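# Move green-PULL-tagged drive carriers into the divider box

## Task

Find every drive carrier in the cage whose drive shows a green PULL tag on top, and place each one in the divider box. Each placed carrier must sit on the box floor and touch only the box, other carriers you placed, or the robot. The box must end upright. All untagged carriers must stay in the cage, pushed fully in with their levers latched. Every placed carrier must stay put without the robot holding it. At the end, open the grippers and move the arms away.

## Robot and tools

Robot. There are two 7-joint Kinova Gen3 arms, left_arm and right_arm. Each ends in a two-finger parallel gripper that opens to 50 mm. Their bases sit at (-0.024, +0.401, 0) and (-0.028, -0.362, 0) m in the scene frame. The right base is yawed about -8 degrees. Joint ranges: waist, upper arm roll, forearm roll and wrist roll ±6.283 rad; shoulder ±2.250; elbow ±2.580; wrist pitch ±2.100. Load limits are 51.3 N m for the first four joints and 32.3 N m for the wrist joints. A held object's weight adds to the load.

Frames. The scene frame has its origin on the table surface midway between the arms. +x points out across the table, +z points up, and left_arm is on the +y side. The arm names do not refer to image sides. In each gripper's own frame, the fingers point along +z and close along x. The reported end_effector_position is the spot between the pads, and the fingertips extend 17.5 mm past it. A command that only rotates the gripper pivots it about that spot.

execute_actions(actions). actions is a list of actions. Each action is a table of up to 15 rows, and each row lasts one 1/30 s step. If a table has fewer than 15 rows, its last row repeats for the remaining steps. Every row is one flat list of 18 numbers in [-1, 1] covering both arms, even if one arm stays idle. The order is: left dx, dy, dz, rx, ry, rz, left gripper position, force_limit, speed, then the same nine for the right arm. dx..rz are offsets in the gripper's own axes, measured from that gripper's pose when the action began, not from the previous row. For the first action of a call, the start is the last pose a result reported. 1.0 equals 0.6 m of travel or 180 degrees. rx, ry, rz together form one rotation vector. An empty list just returns the current state and images.

Gripper numbers are absolute settings, not offsets. position: +1 is fully open (50 mm), about -0.65 is where the pads meet, and -1 grips until the object blocks the fingers. force_limit sets per-pad force: -1 ≈ 20 N, 0 ≈ 102 N, +1 ≈ 185 N, and the actual force can run up to about 17% higher. speed sets how fast the gap changes: -1 = 20 mm/s, 0 = 85, +1 = 150. To leave a gripper unchanged, resend its previous three numbers, because 0 is itself a command. New force or speed values only apply once position changes by at least 0.01. To loosen a grip, open first. To keep an arm still, send the offset back to its wanted pose in the first call of a reply and zeros after that.

Motion limits. On each step, the commanded pose is clipped to within 70 mm and 16 degrees of the measured pose. Damped IK then drives the joints, with position taking priority over orientation. Distant targets need several actions. After an action ends, the arm continues at most to its last clipped pose.

move(target, speed, blocking). target is one 18-number row in the same layout. Its pose values are offsets in gripper axes from the pose in the latest result that showed one. Its gripper values are sent right at the start. The grippers follow straight paths that all finish together, taking 0.5 to 10 s; anything unfinished stops at 10 s. speed is the peak path speed in m/s, from 0.002 to 0.5 (default 0.25), and turning is capped at twice that in rad/s. Paths do not avoid obstacles or the other arm. Grippers may lag, drift off the path, or overshoot the speed, especially near full reach. A faster approach, or a target set deeper past the contact, presses harder. With blocking=false, the result returns after 0.5 s while motion continues. Further moves and execute_actions are refused until a result shows the move has ended, so use wait(0) to check or stop() to brake. Braking needs room. The result adds a move: line with the outcome (done, off_target, moving, held, fault) and any limits. limits=paced means the sent pose was clipped. limits=held means a check blocked some steps, and the arm may then surge faster than the speed setting. The result also gives each gripper's distance from its target.

wait(seconds) runs the scene for 0 to 10 s while each arm holds its last command. It returns early if a running move finishes. zoom_image(camera, region) gives a closer view of [x0, y0, x1, y1] from cam_high, cam_low, cam_left_wrist or cam_right_wrist. All cameras are 672x504, and the region can be at most 504x504 px. show_instructions displays the reference pages. read_manual(section="licences") returns licence texts. finished_scene(scene) ends the current scene permanently, so pass its number only when the goal holds stably.

Results. The state line gives each gripper's position in metres and its quat_wxyz in the scene frame. These readings drift more at long reach. Hand target lines show where the controller is steering each gripper. A pose unreachable line means a clearance check changed or blocked a command. object_status codes: 0 moving; 1 blocked while opening; 2 blocked while closing, meaning a grip; 3 reached the commanded opening or pads closed, so probably empty. The gap in mm is about (250 - position_measured) × 0.202. The torque readings rise with contact or load. MOTOR HOT appears from 60 °C. At 75 °C an OVER-TEMPERATURE FAULT makes that arm sag. A TORQUE FAULT freezes the arm for 10 s and drops the rest of the call.

Cautions. After gripping, confirm object_status 2. If the grip was made at force_limit -1, status 2 stays even if the part slips out. Grips on fixed, off-centre parts weaken over time. Don't let the arms collide or push on each other. Avoid slams, drops, forceful pushes, and anything ending up off the table. Parts may sometimes get a brief external tug or push.

Each tool is called after "Request:" as name(argument=value, ...) on one line, values as JSON.

## Session

Request:
show_instructions()

Request:
execute_actions(actions=[])

Reference images for this scene: manual page 1, manual page 2, manual page 3, manual page 4, manual page 5, manual page 6.

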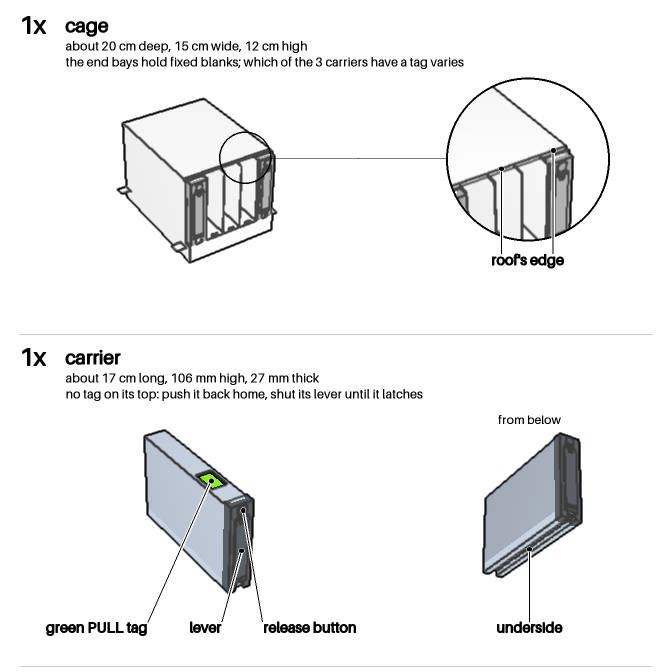

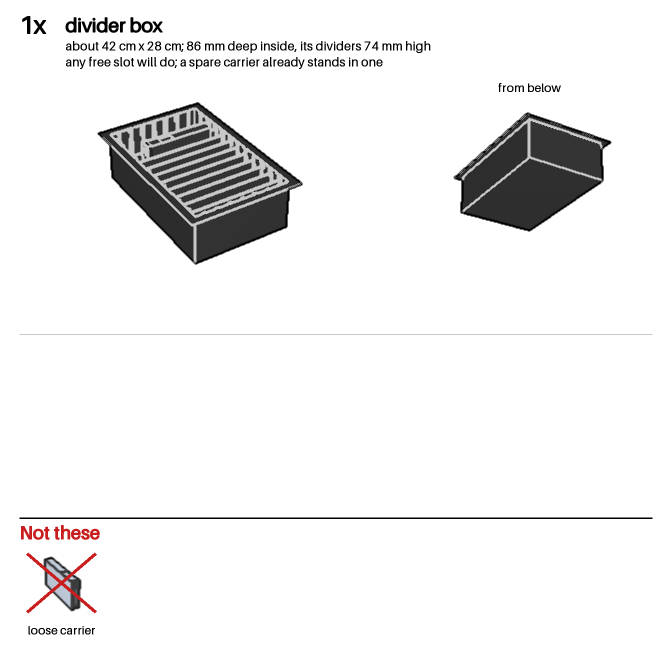

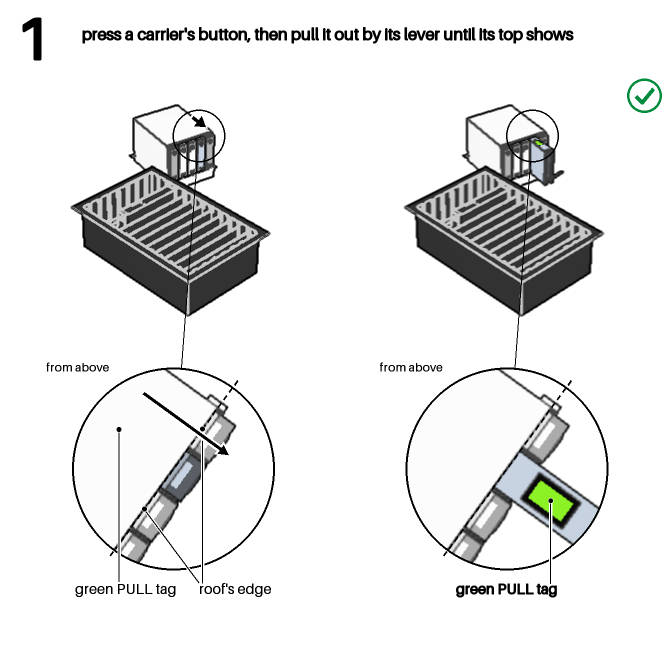

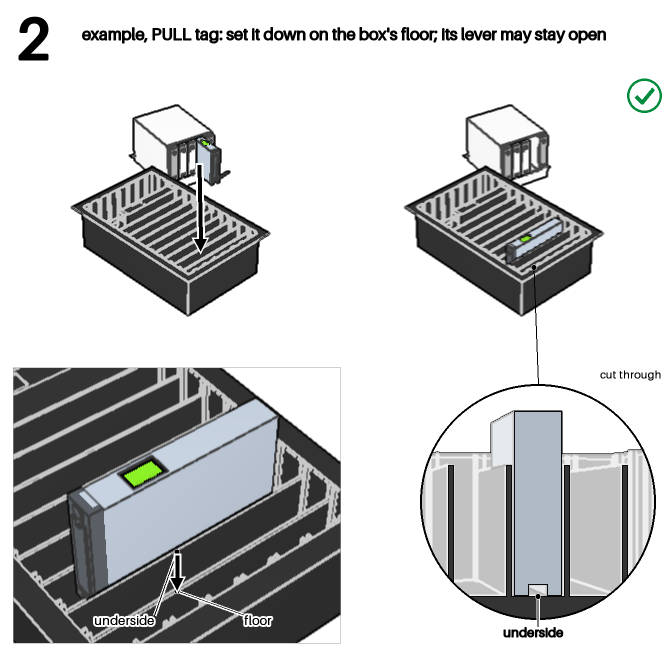

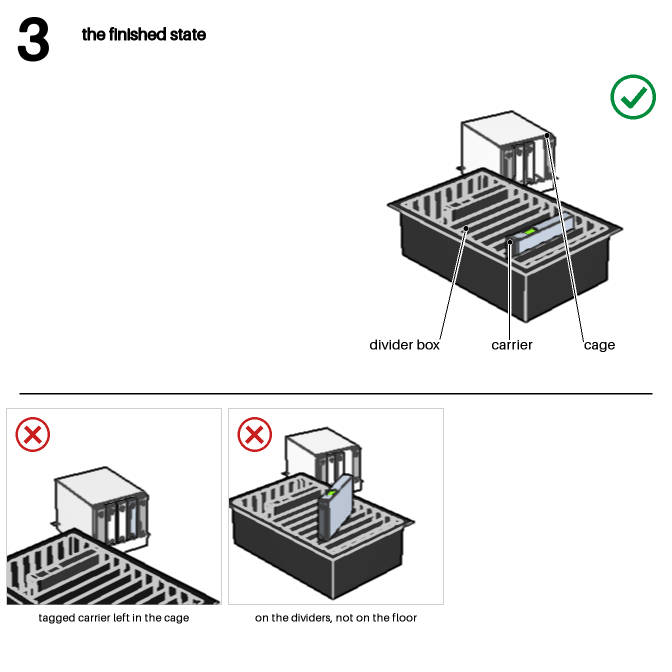

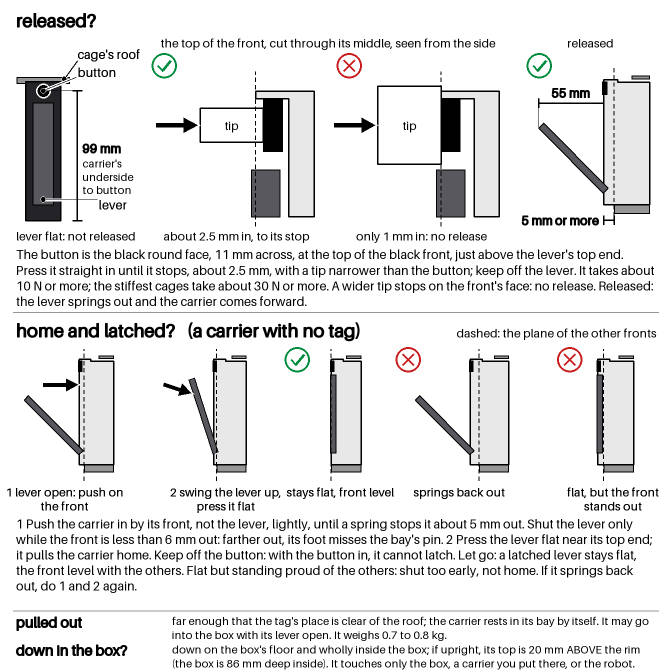

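Scene clock: 0.00 s.
left_arm: end_effector_position=(+0.3984, +0.4067, +0.1779) position_measured=3 object_status=3 end_effector_quat_wxyz=(-0.004, +0.702, +0.712, -0.002) | right_arm: end_effector_position=(+0.0681, -0.9152, +0.2920) position_measured=3 object_status=3 end_effector_quat_wxyz=(+0.079, +0.936, -0.041, -0.341)
Joint positions: left_arm=[-0.056  0.436 -0.001  1.659 -0.003  1.054  1.518] | right_arm=[0.774 0.828 0.263 0.845 0.494 1.69  1.033]
Joint velocities: left_arm=[-0.    -0.    -0.001  0.    -0.001 -0.     0.001] | right_arm=[-0.    -0.     0.     0.     0.001  0.001  0.   ]
Joint torques (N m, as the joint torque sensors report them, + toward a larger angle): no reading
Hand target (left_arm): +0.398, +0.407, +0.178; -0.004, +0.702, +0.712, -0.002
Hand target (right_arm): +0.068, -0.915, +0.292; +0.079, +0.936, -0.041, -0.341

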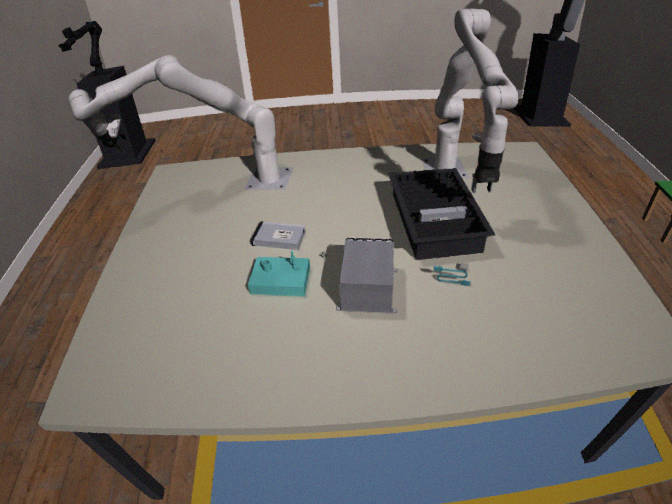

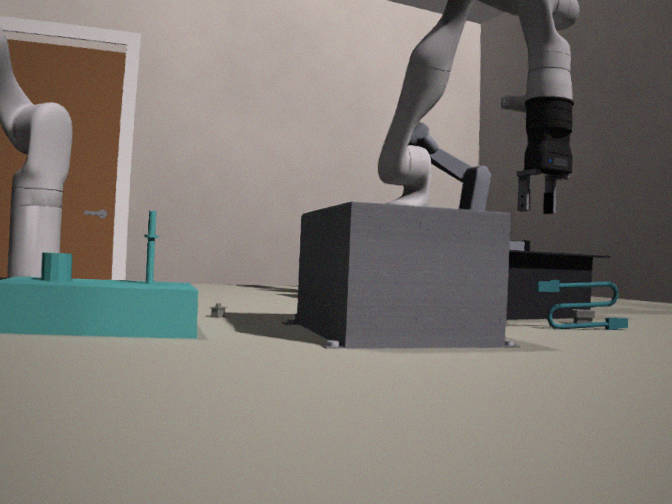

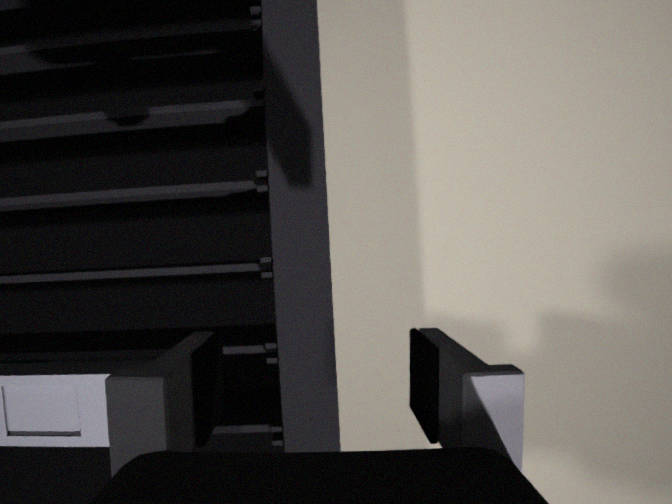

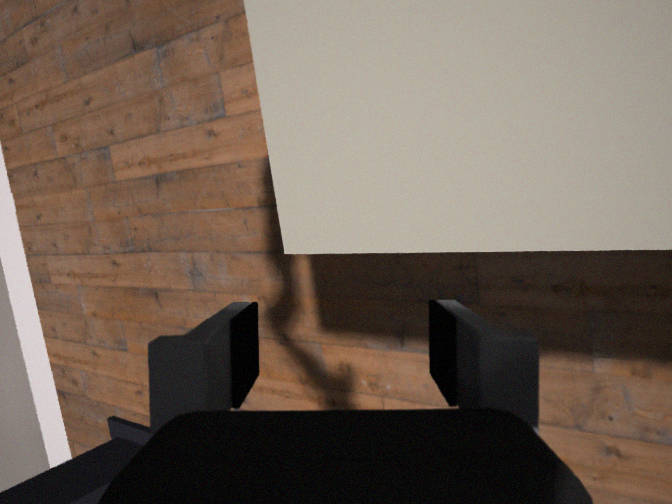

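Request:
move(target=[0.5,0,-0.25,0,0,0,1,0,0, 0.209,-0.83,-0.368,0.459,0.37,0.414,1,0,0], speed=0.3)

Scene clock: 10.93 s.
left_arm: end_effector_position=(+0.3955, +0.7060, +0.3276) position_measured=3 object_status=3 end_effector_quat_wxyz=(-0.003, +0.702, +0.712, -0.004) | right_arm: end_effector_position=(+0.3198, -0.4161, +0.2912) position_measured=3 object_status=3 end_effector_quat_wxyz=(-0.268, +0.600, -0.686, +0.313)
Joint positions: left_arm=[-0.602  0.574 -0.069  0.933  0.033  1.644  0.916] | right_arm=[ 0.827 -0.479 -0.53   2.582 -1.346  0.42  -0.192]
Joint velocities: left_arm=[-0.002  0.001 -0.     0.    -0.     0.001 -0.   ] | right_arm=[ 0.139 -0.039 -0.078  0.    -0.042  0.063  0.037]
Joint torques (N m, as the joint torque sensors report them, + toward a larger angle): left_arm=[  0.13 -21.91   0.35  -9.66   0.17  -0.03   0.04] | right_arm=[ 0.29  0.2   2.48 -9.93 -0.87 -0.35 -0.17]
Hand target (left_arm): +0.395, +0.706, +0.328; -0.003, +0.702, +0.712, -0.004
Hand target (right_arm): +0.320, -0.416, +0.291; +0.268, -0.599, +0.686, -0.314
Off the commanded pose (left_arm): 0.001 m, 0 deg.
Off the commanded pose (right_arm): 0.002 m, 7 deg.
joint sent to its limit (right arm) — the command would take joint 4 (elbow) past its upper limit, so that joint was sent only as far as its limit.
move: off_target (right_arm)

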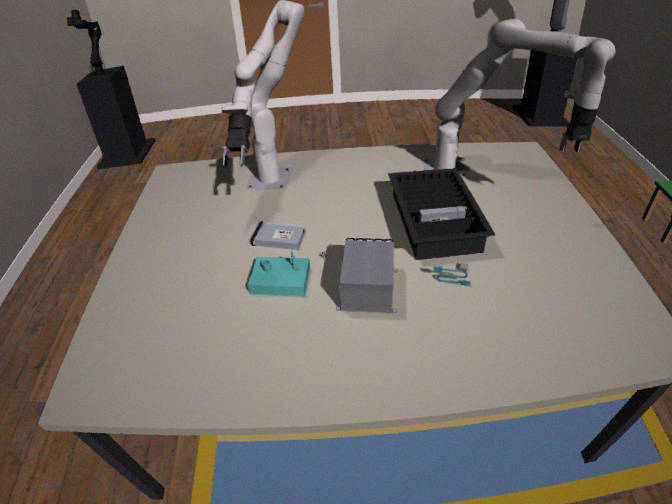

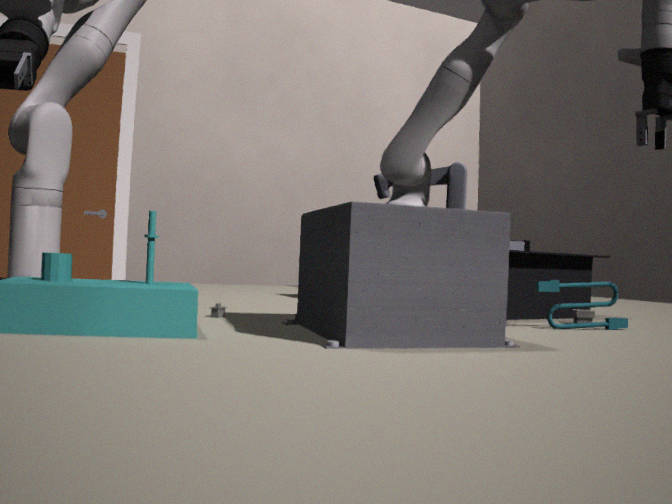

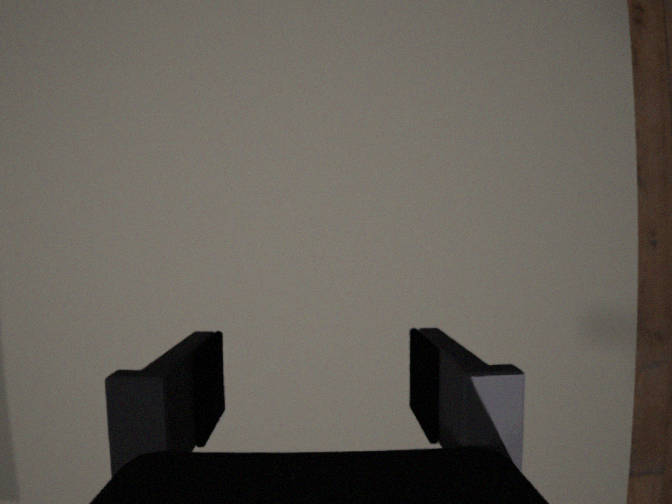

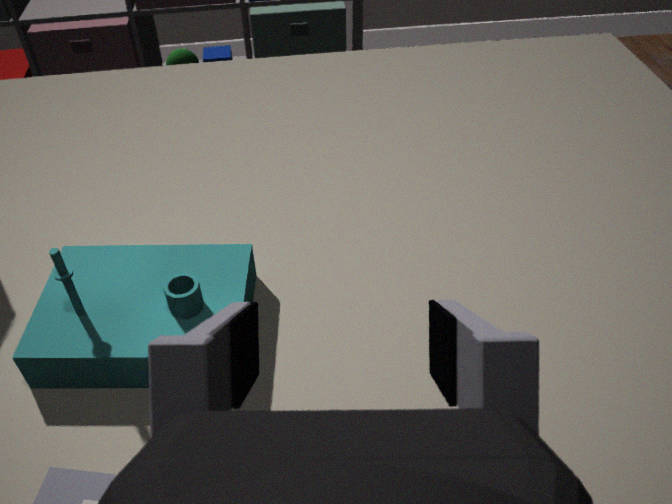

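Request:
move(target=[0,0,0,0,0,0,1,0,0, -0.758,0.125,0.285,0.04,0,0,1,0,0], speed=0.25)

Scene clock: 15.50 s.
left_arm: end_effector_position=(+0.3955, +0.7060, +0.3276) position_measured=3 object_status=3 end_effector_quat_wxyz=(-0.003, +0.702, +0.712, -0.004) | right_arm: end_effector_position=(+0.4616, +0.0219, +0.1221) position_measured=3 object_status=3 end_effector_quat_wxyz=(-0.306, +0.582, -0.663, +0.358)
Joint positions: left_arm=[-0.602  0.574 -0.069  0.933  0.033  1.644  0.916] | right_arm=[ 1.439 -1.017 -2.419  1.755 -2.155 -0.426 -0.669]
Joint velocities: left_arm=[-0.001 -0.001  0.001 -0.001  0.001  0.     0.001] | right_arm=[ 0.017  0.008  0.002 -0.006 -0.009 -0.007  0.011]
Joint torques (N m, as the joint torque sensors report them, + toward a larger angle): left_arm=[  0.16 -21.92   0.45  -9.77   0.27  -0.07   0.03] | right_arm=[-0.43 20.01  8.48 -4.91  0.98 -1.61 -0.02]
Hand target (left_arm): +0.395, +0.706, +0.328; -0.003, +0.702, +0.712, -0.004
Hand target (right_arm): +0.462, +0.021, +0.123; +0.305, -0.581, +0.664, -0.358
Off the commanded pose (left_arm): 0.000 m, 0 deg.
Off the commanded pose (right_arm): 0.004 m, 0 deg.
move: off_target (right_arm)

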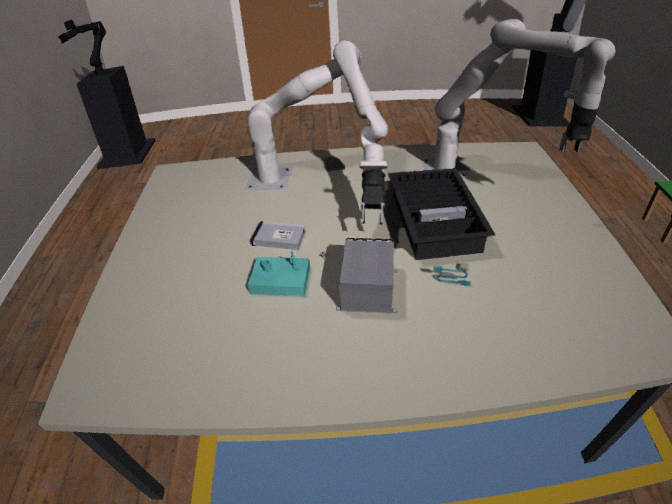

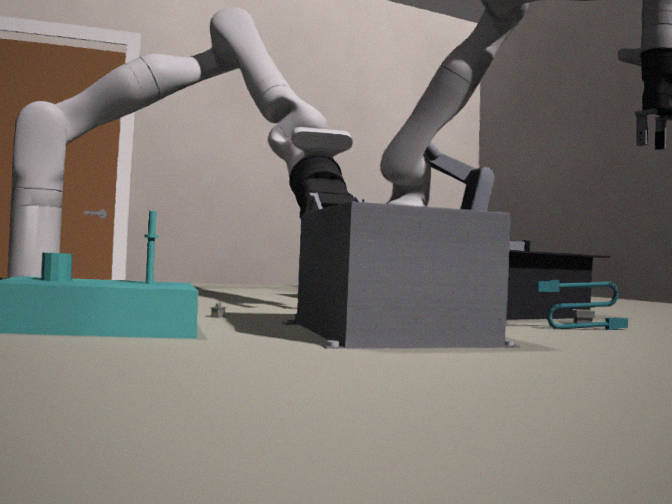

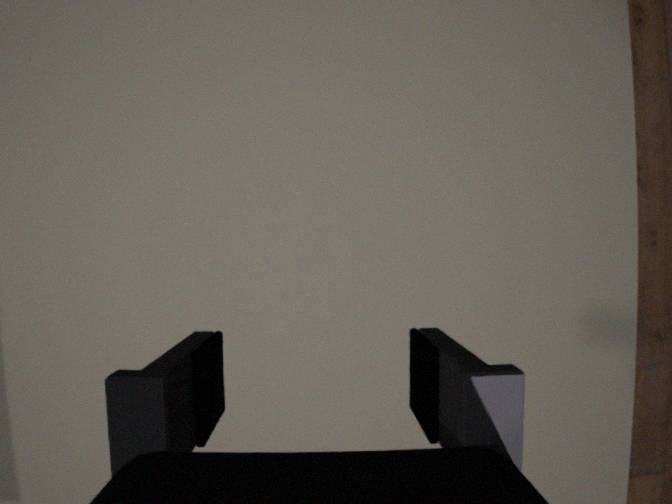

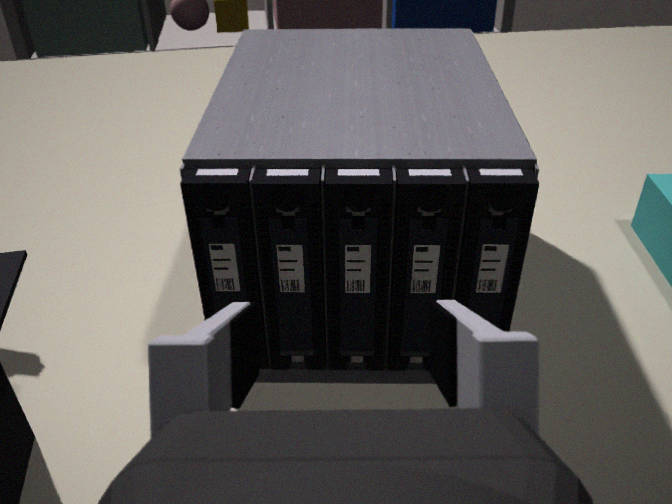

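Request:
move(target=[0,0,0,0,0,0,1,0,0, 0.01,-0.038,0.085,0,0,0,1,0,0], speed=0.08)

Scene clock: 18.93 s.
left_arm: end_effector_position=(+0.3955, +0.7060, +0.3276) position_measured=3 object_status=3 end_effector_quat_wxyz=(-0.003, +0.702, +0.712, -0.004) | right_arm: end_effector_position=(+0.5150, +0.0087, +0.1126) position_measured=3 object_status=3 end_effector_quat_wxyz=(-0.306, +0.582, -0.663, +0.358)
Joint positions: left_arm=[-0.602  0.574 -0.069  0.933  0.033  1.644  0.916] | right_arm=[ 1.546 -1.066 -2.391  1.702 -2.113 -0.336 -0.664]
Joint velocities: left_arm=[-0.002  0.002 -0.     0.     0.001  0.002  0.   ] | right_arm=[ 0.005 -0.003 -0.    -0.    -0.     0.     0.001]
Joint torques (N m, as the joint torque sensors report them, + toward a larger angle): left_arm=[  0.07 -22.04   0.5   -9.72   0.22  -0.07   0.07] | right_arm=[-0.04 20.82  8.73 -4.65  1.   -1.8  -0.13]
Hand target (left_arm): +0.395, +0.706, +0.328; -0.003, +0.702, +0.712, -0.004
Hand target (right_arm): +0.515, +0.008, +0.113; +0.305, -0.582, +0.663, -0.358
Off the commanded pose (left_arm): 0.000 m, 0 deg.
Off the commanded pose (right_arm): 0.000 m, 0 deg.
move: done

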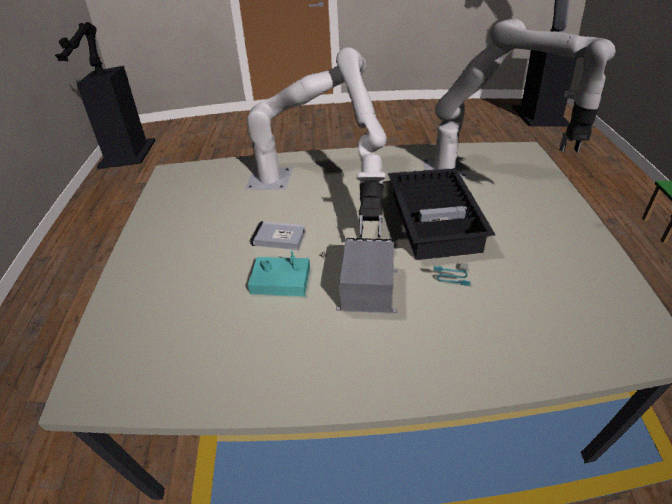

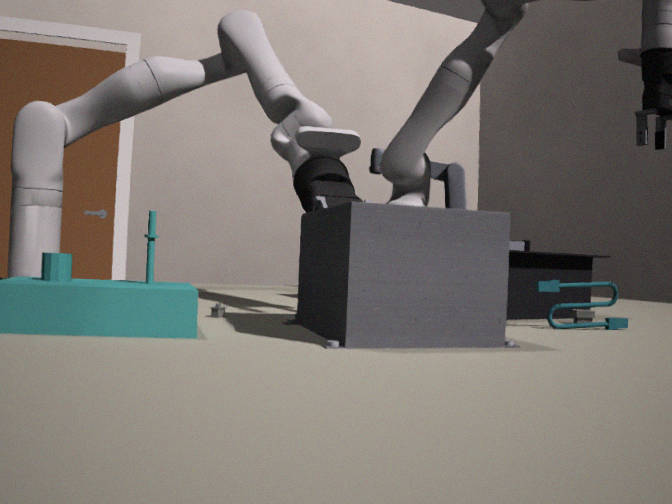

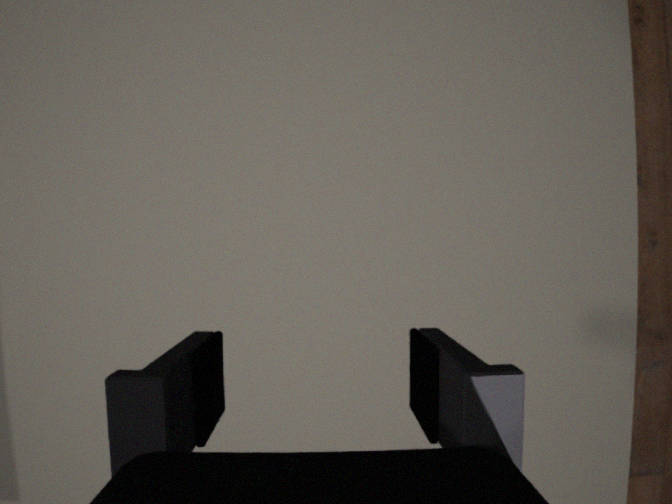

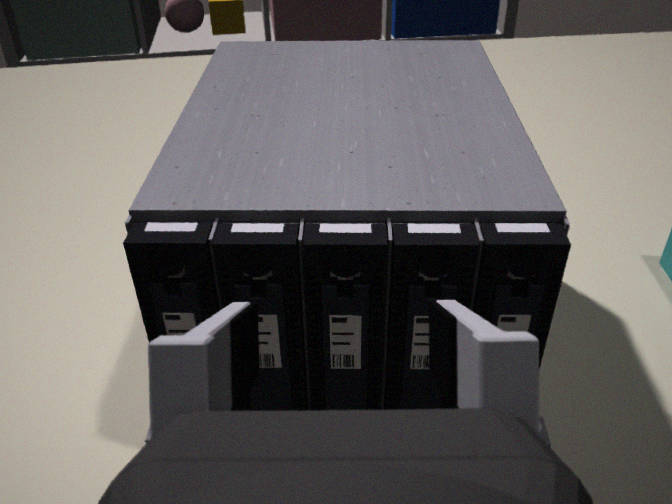

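Request:
move(target=[0,0,0,0,0,0,1,0,0, 0,-0.014,0.02,0,0,0,1,0,0], speed=0.05)

Scene clock: 29.97 s.
left_arm: end_effector_position=(+0.3955, +0.7060, +0.3276) position_measured=3 object_status=3 end_effector_quat_wxyz=(-0.003, +0.702, +0.712, -0.004) | right_arm: end_effector_position=(+0.5293, +0.0069, +0.1129) position_measured=3 object_status=3 end_effector_quat_wxyz=(-0.306, +0.582, -0.663, +0.358)
Joint positions: left_arm=[-0.602  0.574 -0.069  0.933  0.033  1.644  0.916] | right_arm=[ 1.579 -1.071 -2.394  1.679 -2.108 -0.328 -0.648]
Joint velocities: left_arm=[ 0.001 -0.001 -0.     0.001 -0.    -0.001 -0.001] | right_arm=[ 0.004 -0.001 -0.001 -0.002 -0.001 -0.     0.001]
Joint torques (N m, as the joint torque sensors report them, + toward a larger angle): left_arm=[  0.24 -21.79   0.29  -9.78   0.19  -0.03   0.17] | right_arm=[-0.29 20.71  8.99 -4.96  0.8  -1.76 -0.13]
Hand target (left_arm): +0.395, +0.706, +0.328; -0.003, +0.702, +0.712, -0.004
Hand target (right_arm): +0.529, +0.007, +0.113; +0.306, -0.582, +0.663, -0.358
Off the commanded pose (left_arm): 0.000 m, 0 deg.
Off the commanded pose (right_arm): 0.000 m, 0 deg.
move: done

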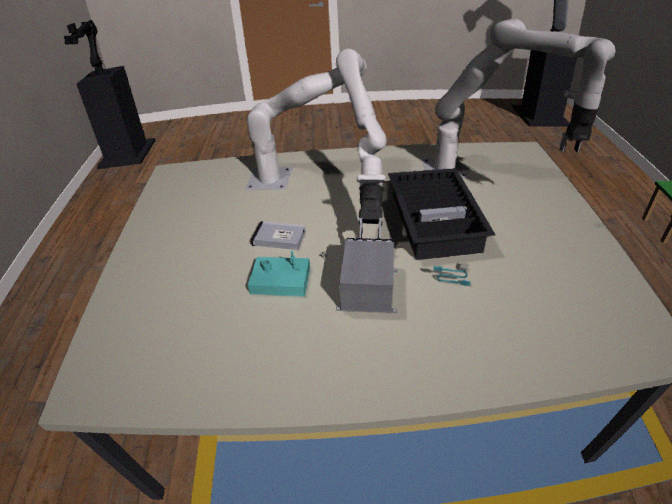

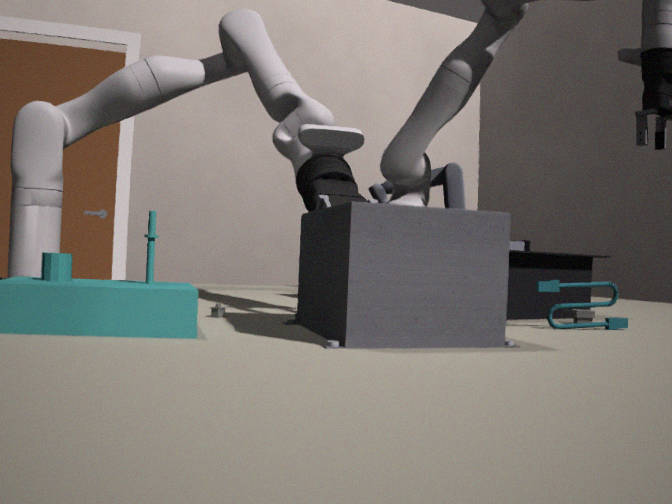

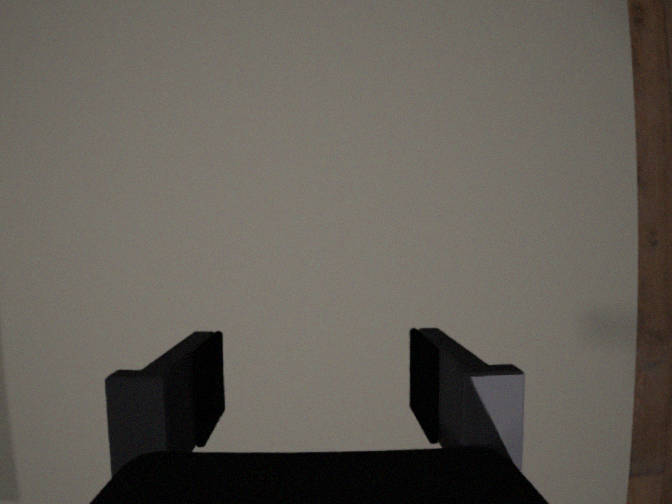

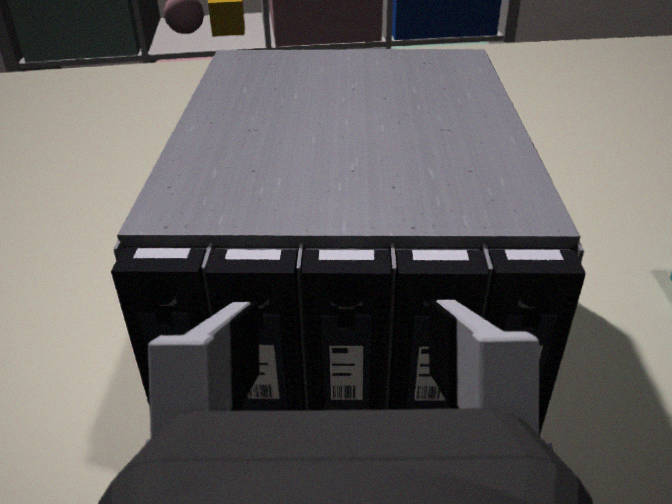

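Request:
show_instructions()

Request:
execute_actions(actions=[])

Reference images for this scene: manual page 1, manual page 2, manual page 3, manual page 4, manual page 5, manual page 6.

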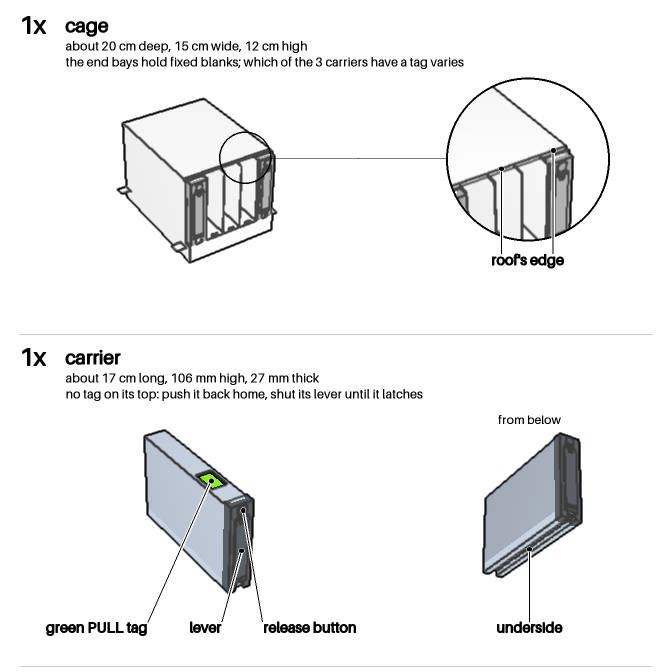

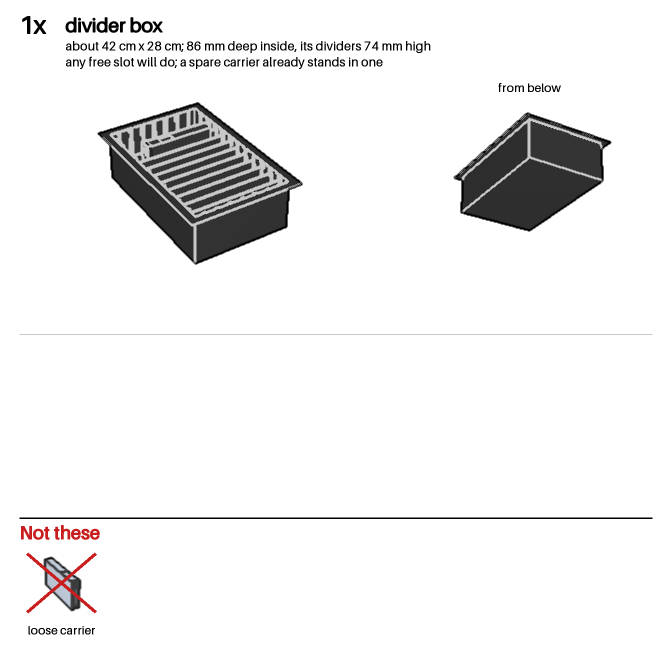

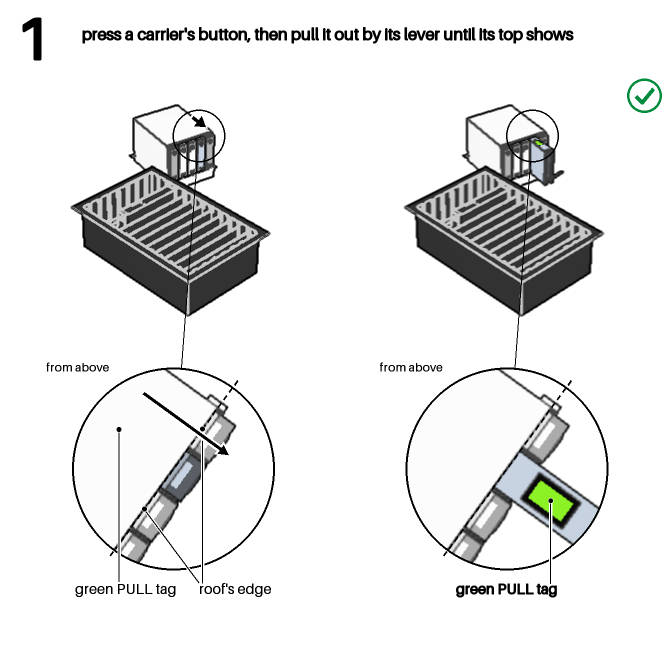

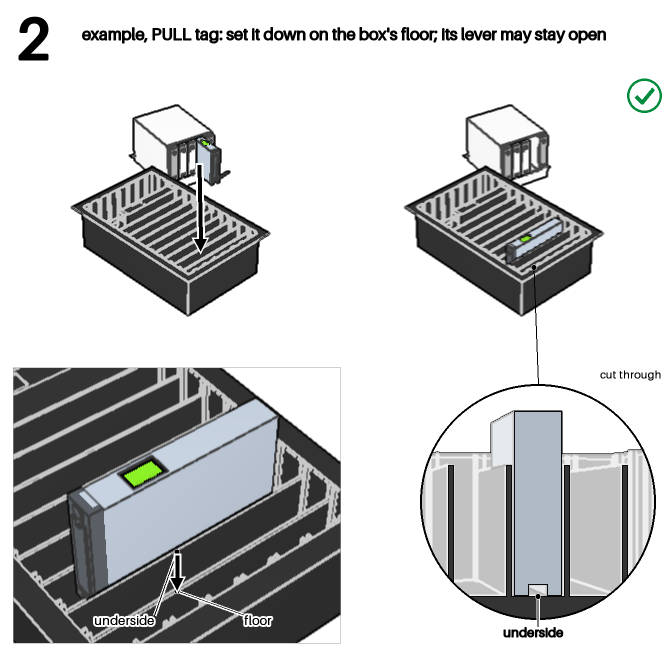

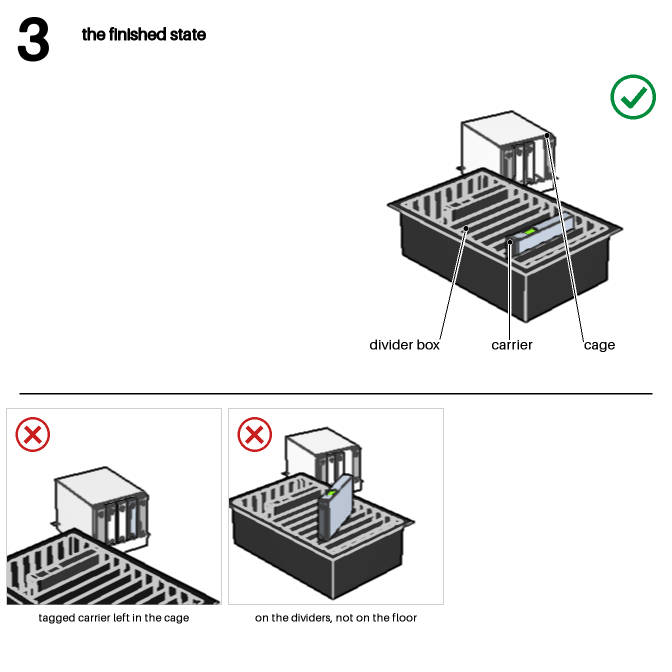

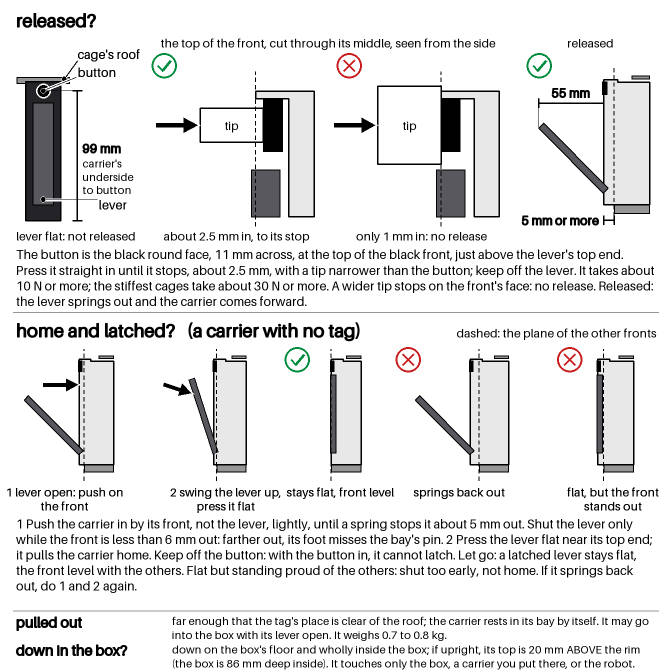

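Scene clock: 31.23 s.
left_arm: end_effector_position=(+0.3955, +0.7060, +0.3276) position_measured=3 object_status=3 end_effector_quat_wxyz=(-0.003, +0.702, +0.712, -0.004) | right_arm: end_effector_position=(+0.5295, +0.0067, +0.1129) position_measured=3 object_status=3 end_effector_quat_wxyz=(-0.306, +0.582, -0.663, +0.358)
Joint positions: left_arm=[-0.602  0.574 -0.069  0.933  0.033  1.644  0.916] | right_arm=[ 1.58  -1.071 -2.394  1.679 -2.108 -0.328 -0.648]
Joint velocities: left_arm=[ 0.    -0.001 -0.    -0.001  0.     0.    -0.001] | right_arm=[-0.    -0.     0.001 -0.002  0.     0.     0.   ]
Joint torques (N m, as the joint torque sensors report them, + toward a larger angle): left_arm=[  0.1  -22.04   0.38  -9.72   0.29  -0.02   0.14] | right_arm=[-0.19 20.8   9.13 -5.44  0.93 -1.77 -0.21]
Hand target (left_arm): +0.395, +0.706, +0.328; -0.003, +0.702, +0.712, -0.004
Hand target (right_arm): +0.529, +0.007, +0.113; +0.306, -0.582, +0.663, -0.358
Off the commanded pose (left_arm): 0.000 m, 0 deg.
Off the commanded pose (right_arm): 0.000 m, 0 deg.

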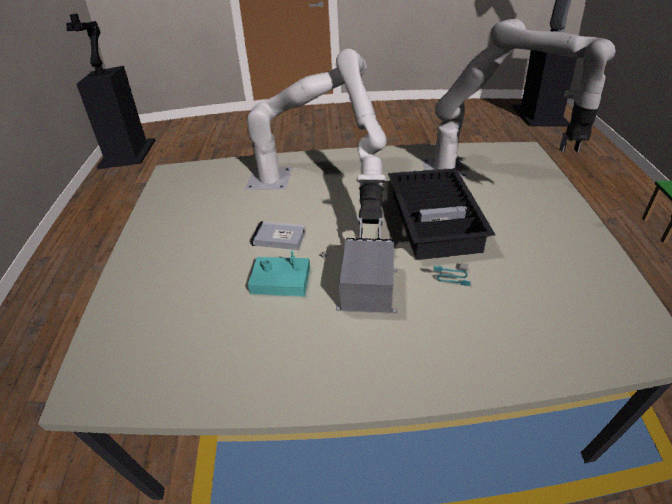

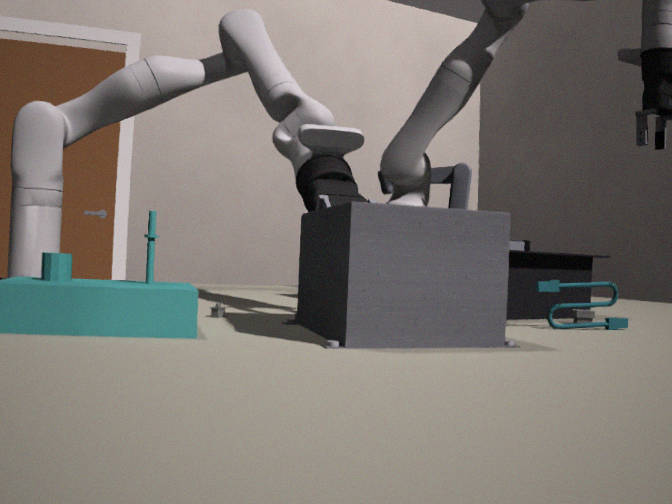

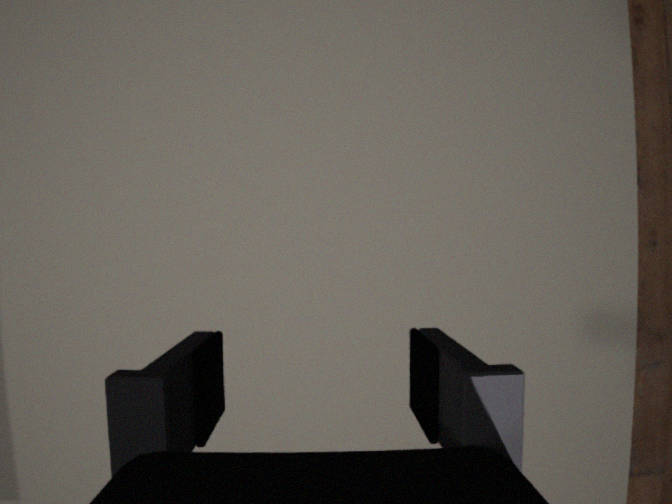

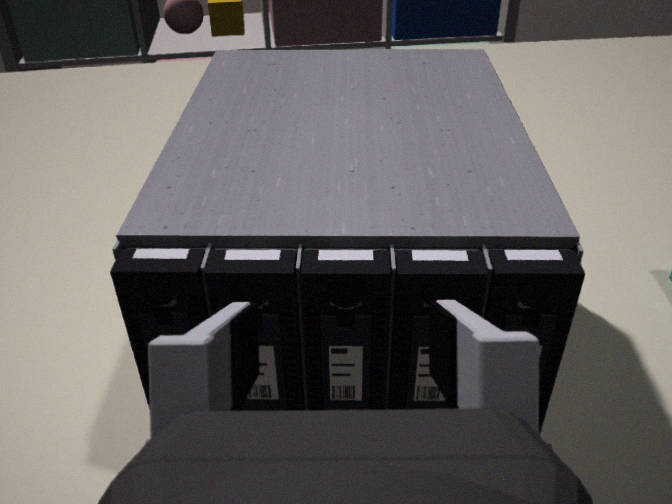

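Request:
move(target=[0,0,0,0,0,0,1,0,0, 0,-0.014,0.02,0,0,0,1,0,0], speed=0.03)

Scene clock: 33.73 s.
left_arm: end_effector_position=(+0.3955, +0.7060, +0.3276) position_measured=3 object_status=3 end_effector_quat_wxyz=(-0.003, +0.702, +0.712, -0.004) | right_arm: end_effector_position=(+0.5374, +0.0088, +0.1101) position_measured=3 object_status=3 end_effector_quat_wxyz=(-0.305, +0.586, -0.662, +0.355)
Joint positions: left_arm=[-0.602  0.574 -0.069  0.933  0.033  1.644  0.916] | right_arm=[ 1.604 -1.073 -2.405  1.661 -2.106 -0.321 -0.631]
Joint velocities: left_arm=[-0.002  0.001  0.     0.     0.001  0.002 -0.001] | right_arm=[ 0.002 -0.     0.001 -0.    -0.003  0.001  0.002]
Joint torques (N m, as the joint torque sensors report them, + toward a larger angle): left_arm=[  0.14 -21.99   0.33  -9.71   0.24   0.06   0.09] | right_arm=[ 7.75 19.5  13.62 -9.5   2.34 -1.29  0.08]
Hand target (left_arm): +0.395, +0.706, +0.328; -0.003, +0.702, +0.712, -0.004
Hand target (right_arm): +0.544, +0.005, +0.113; +0.305, -0.582, +0.663, -0.358
Off the commanded pose (left_arm): 0.000 m, 0 deg.
Off the commanded pose (right_arm): 0.008 m, 1 deg.
move: off_target (right_arm)

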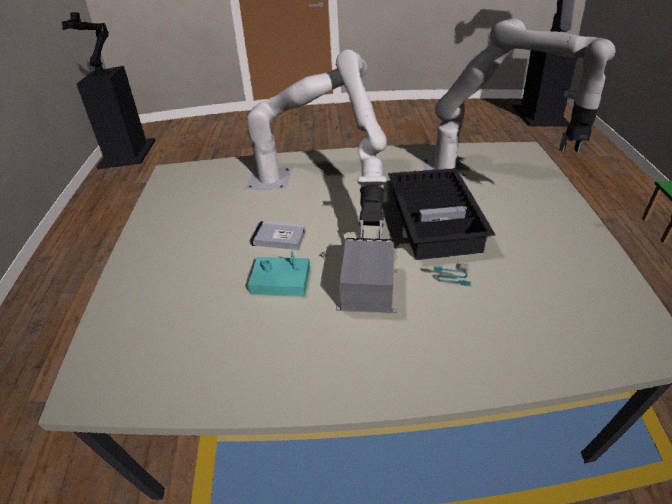

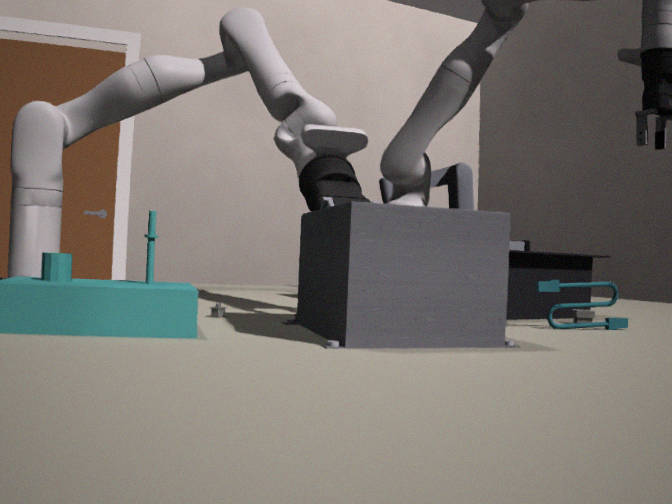

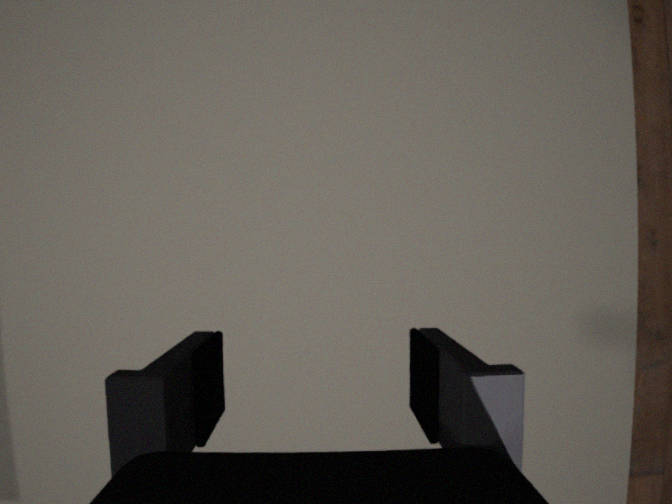

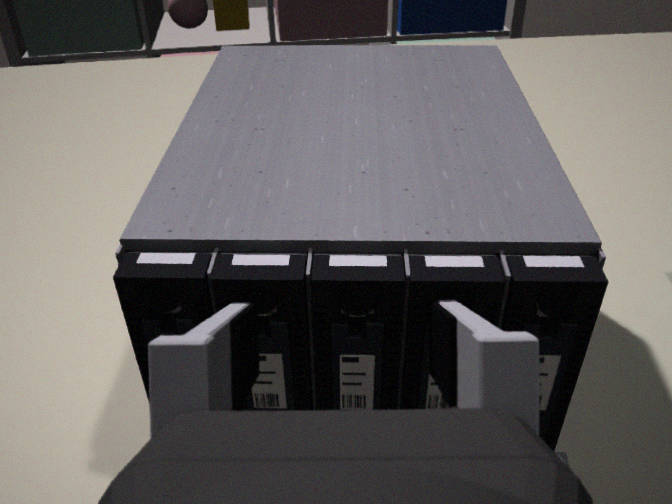

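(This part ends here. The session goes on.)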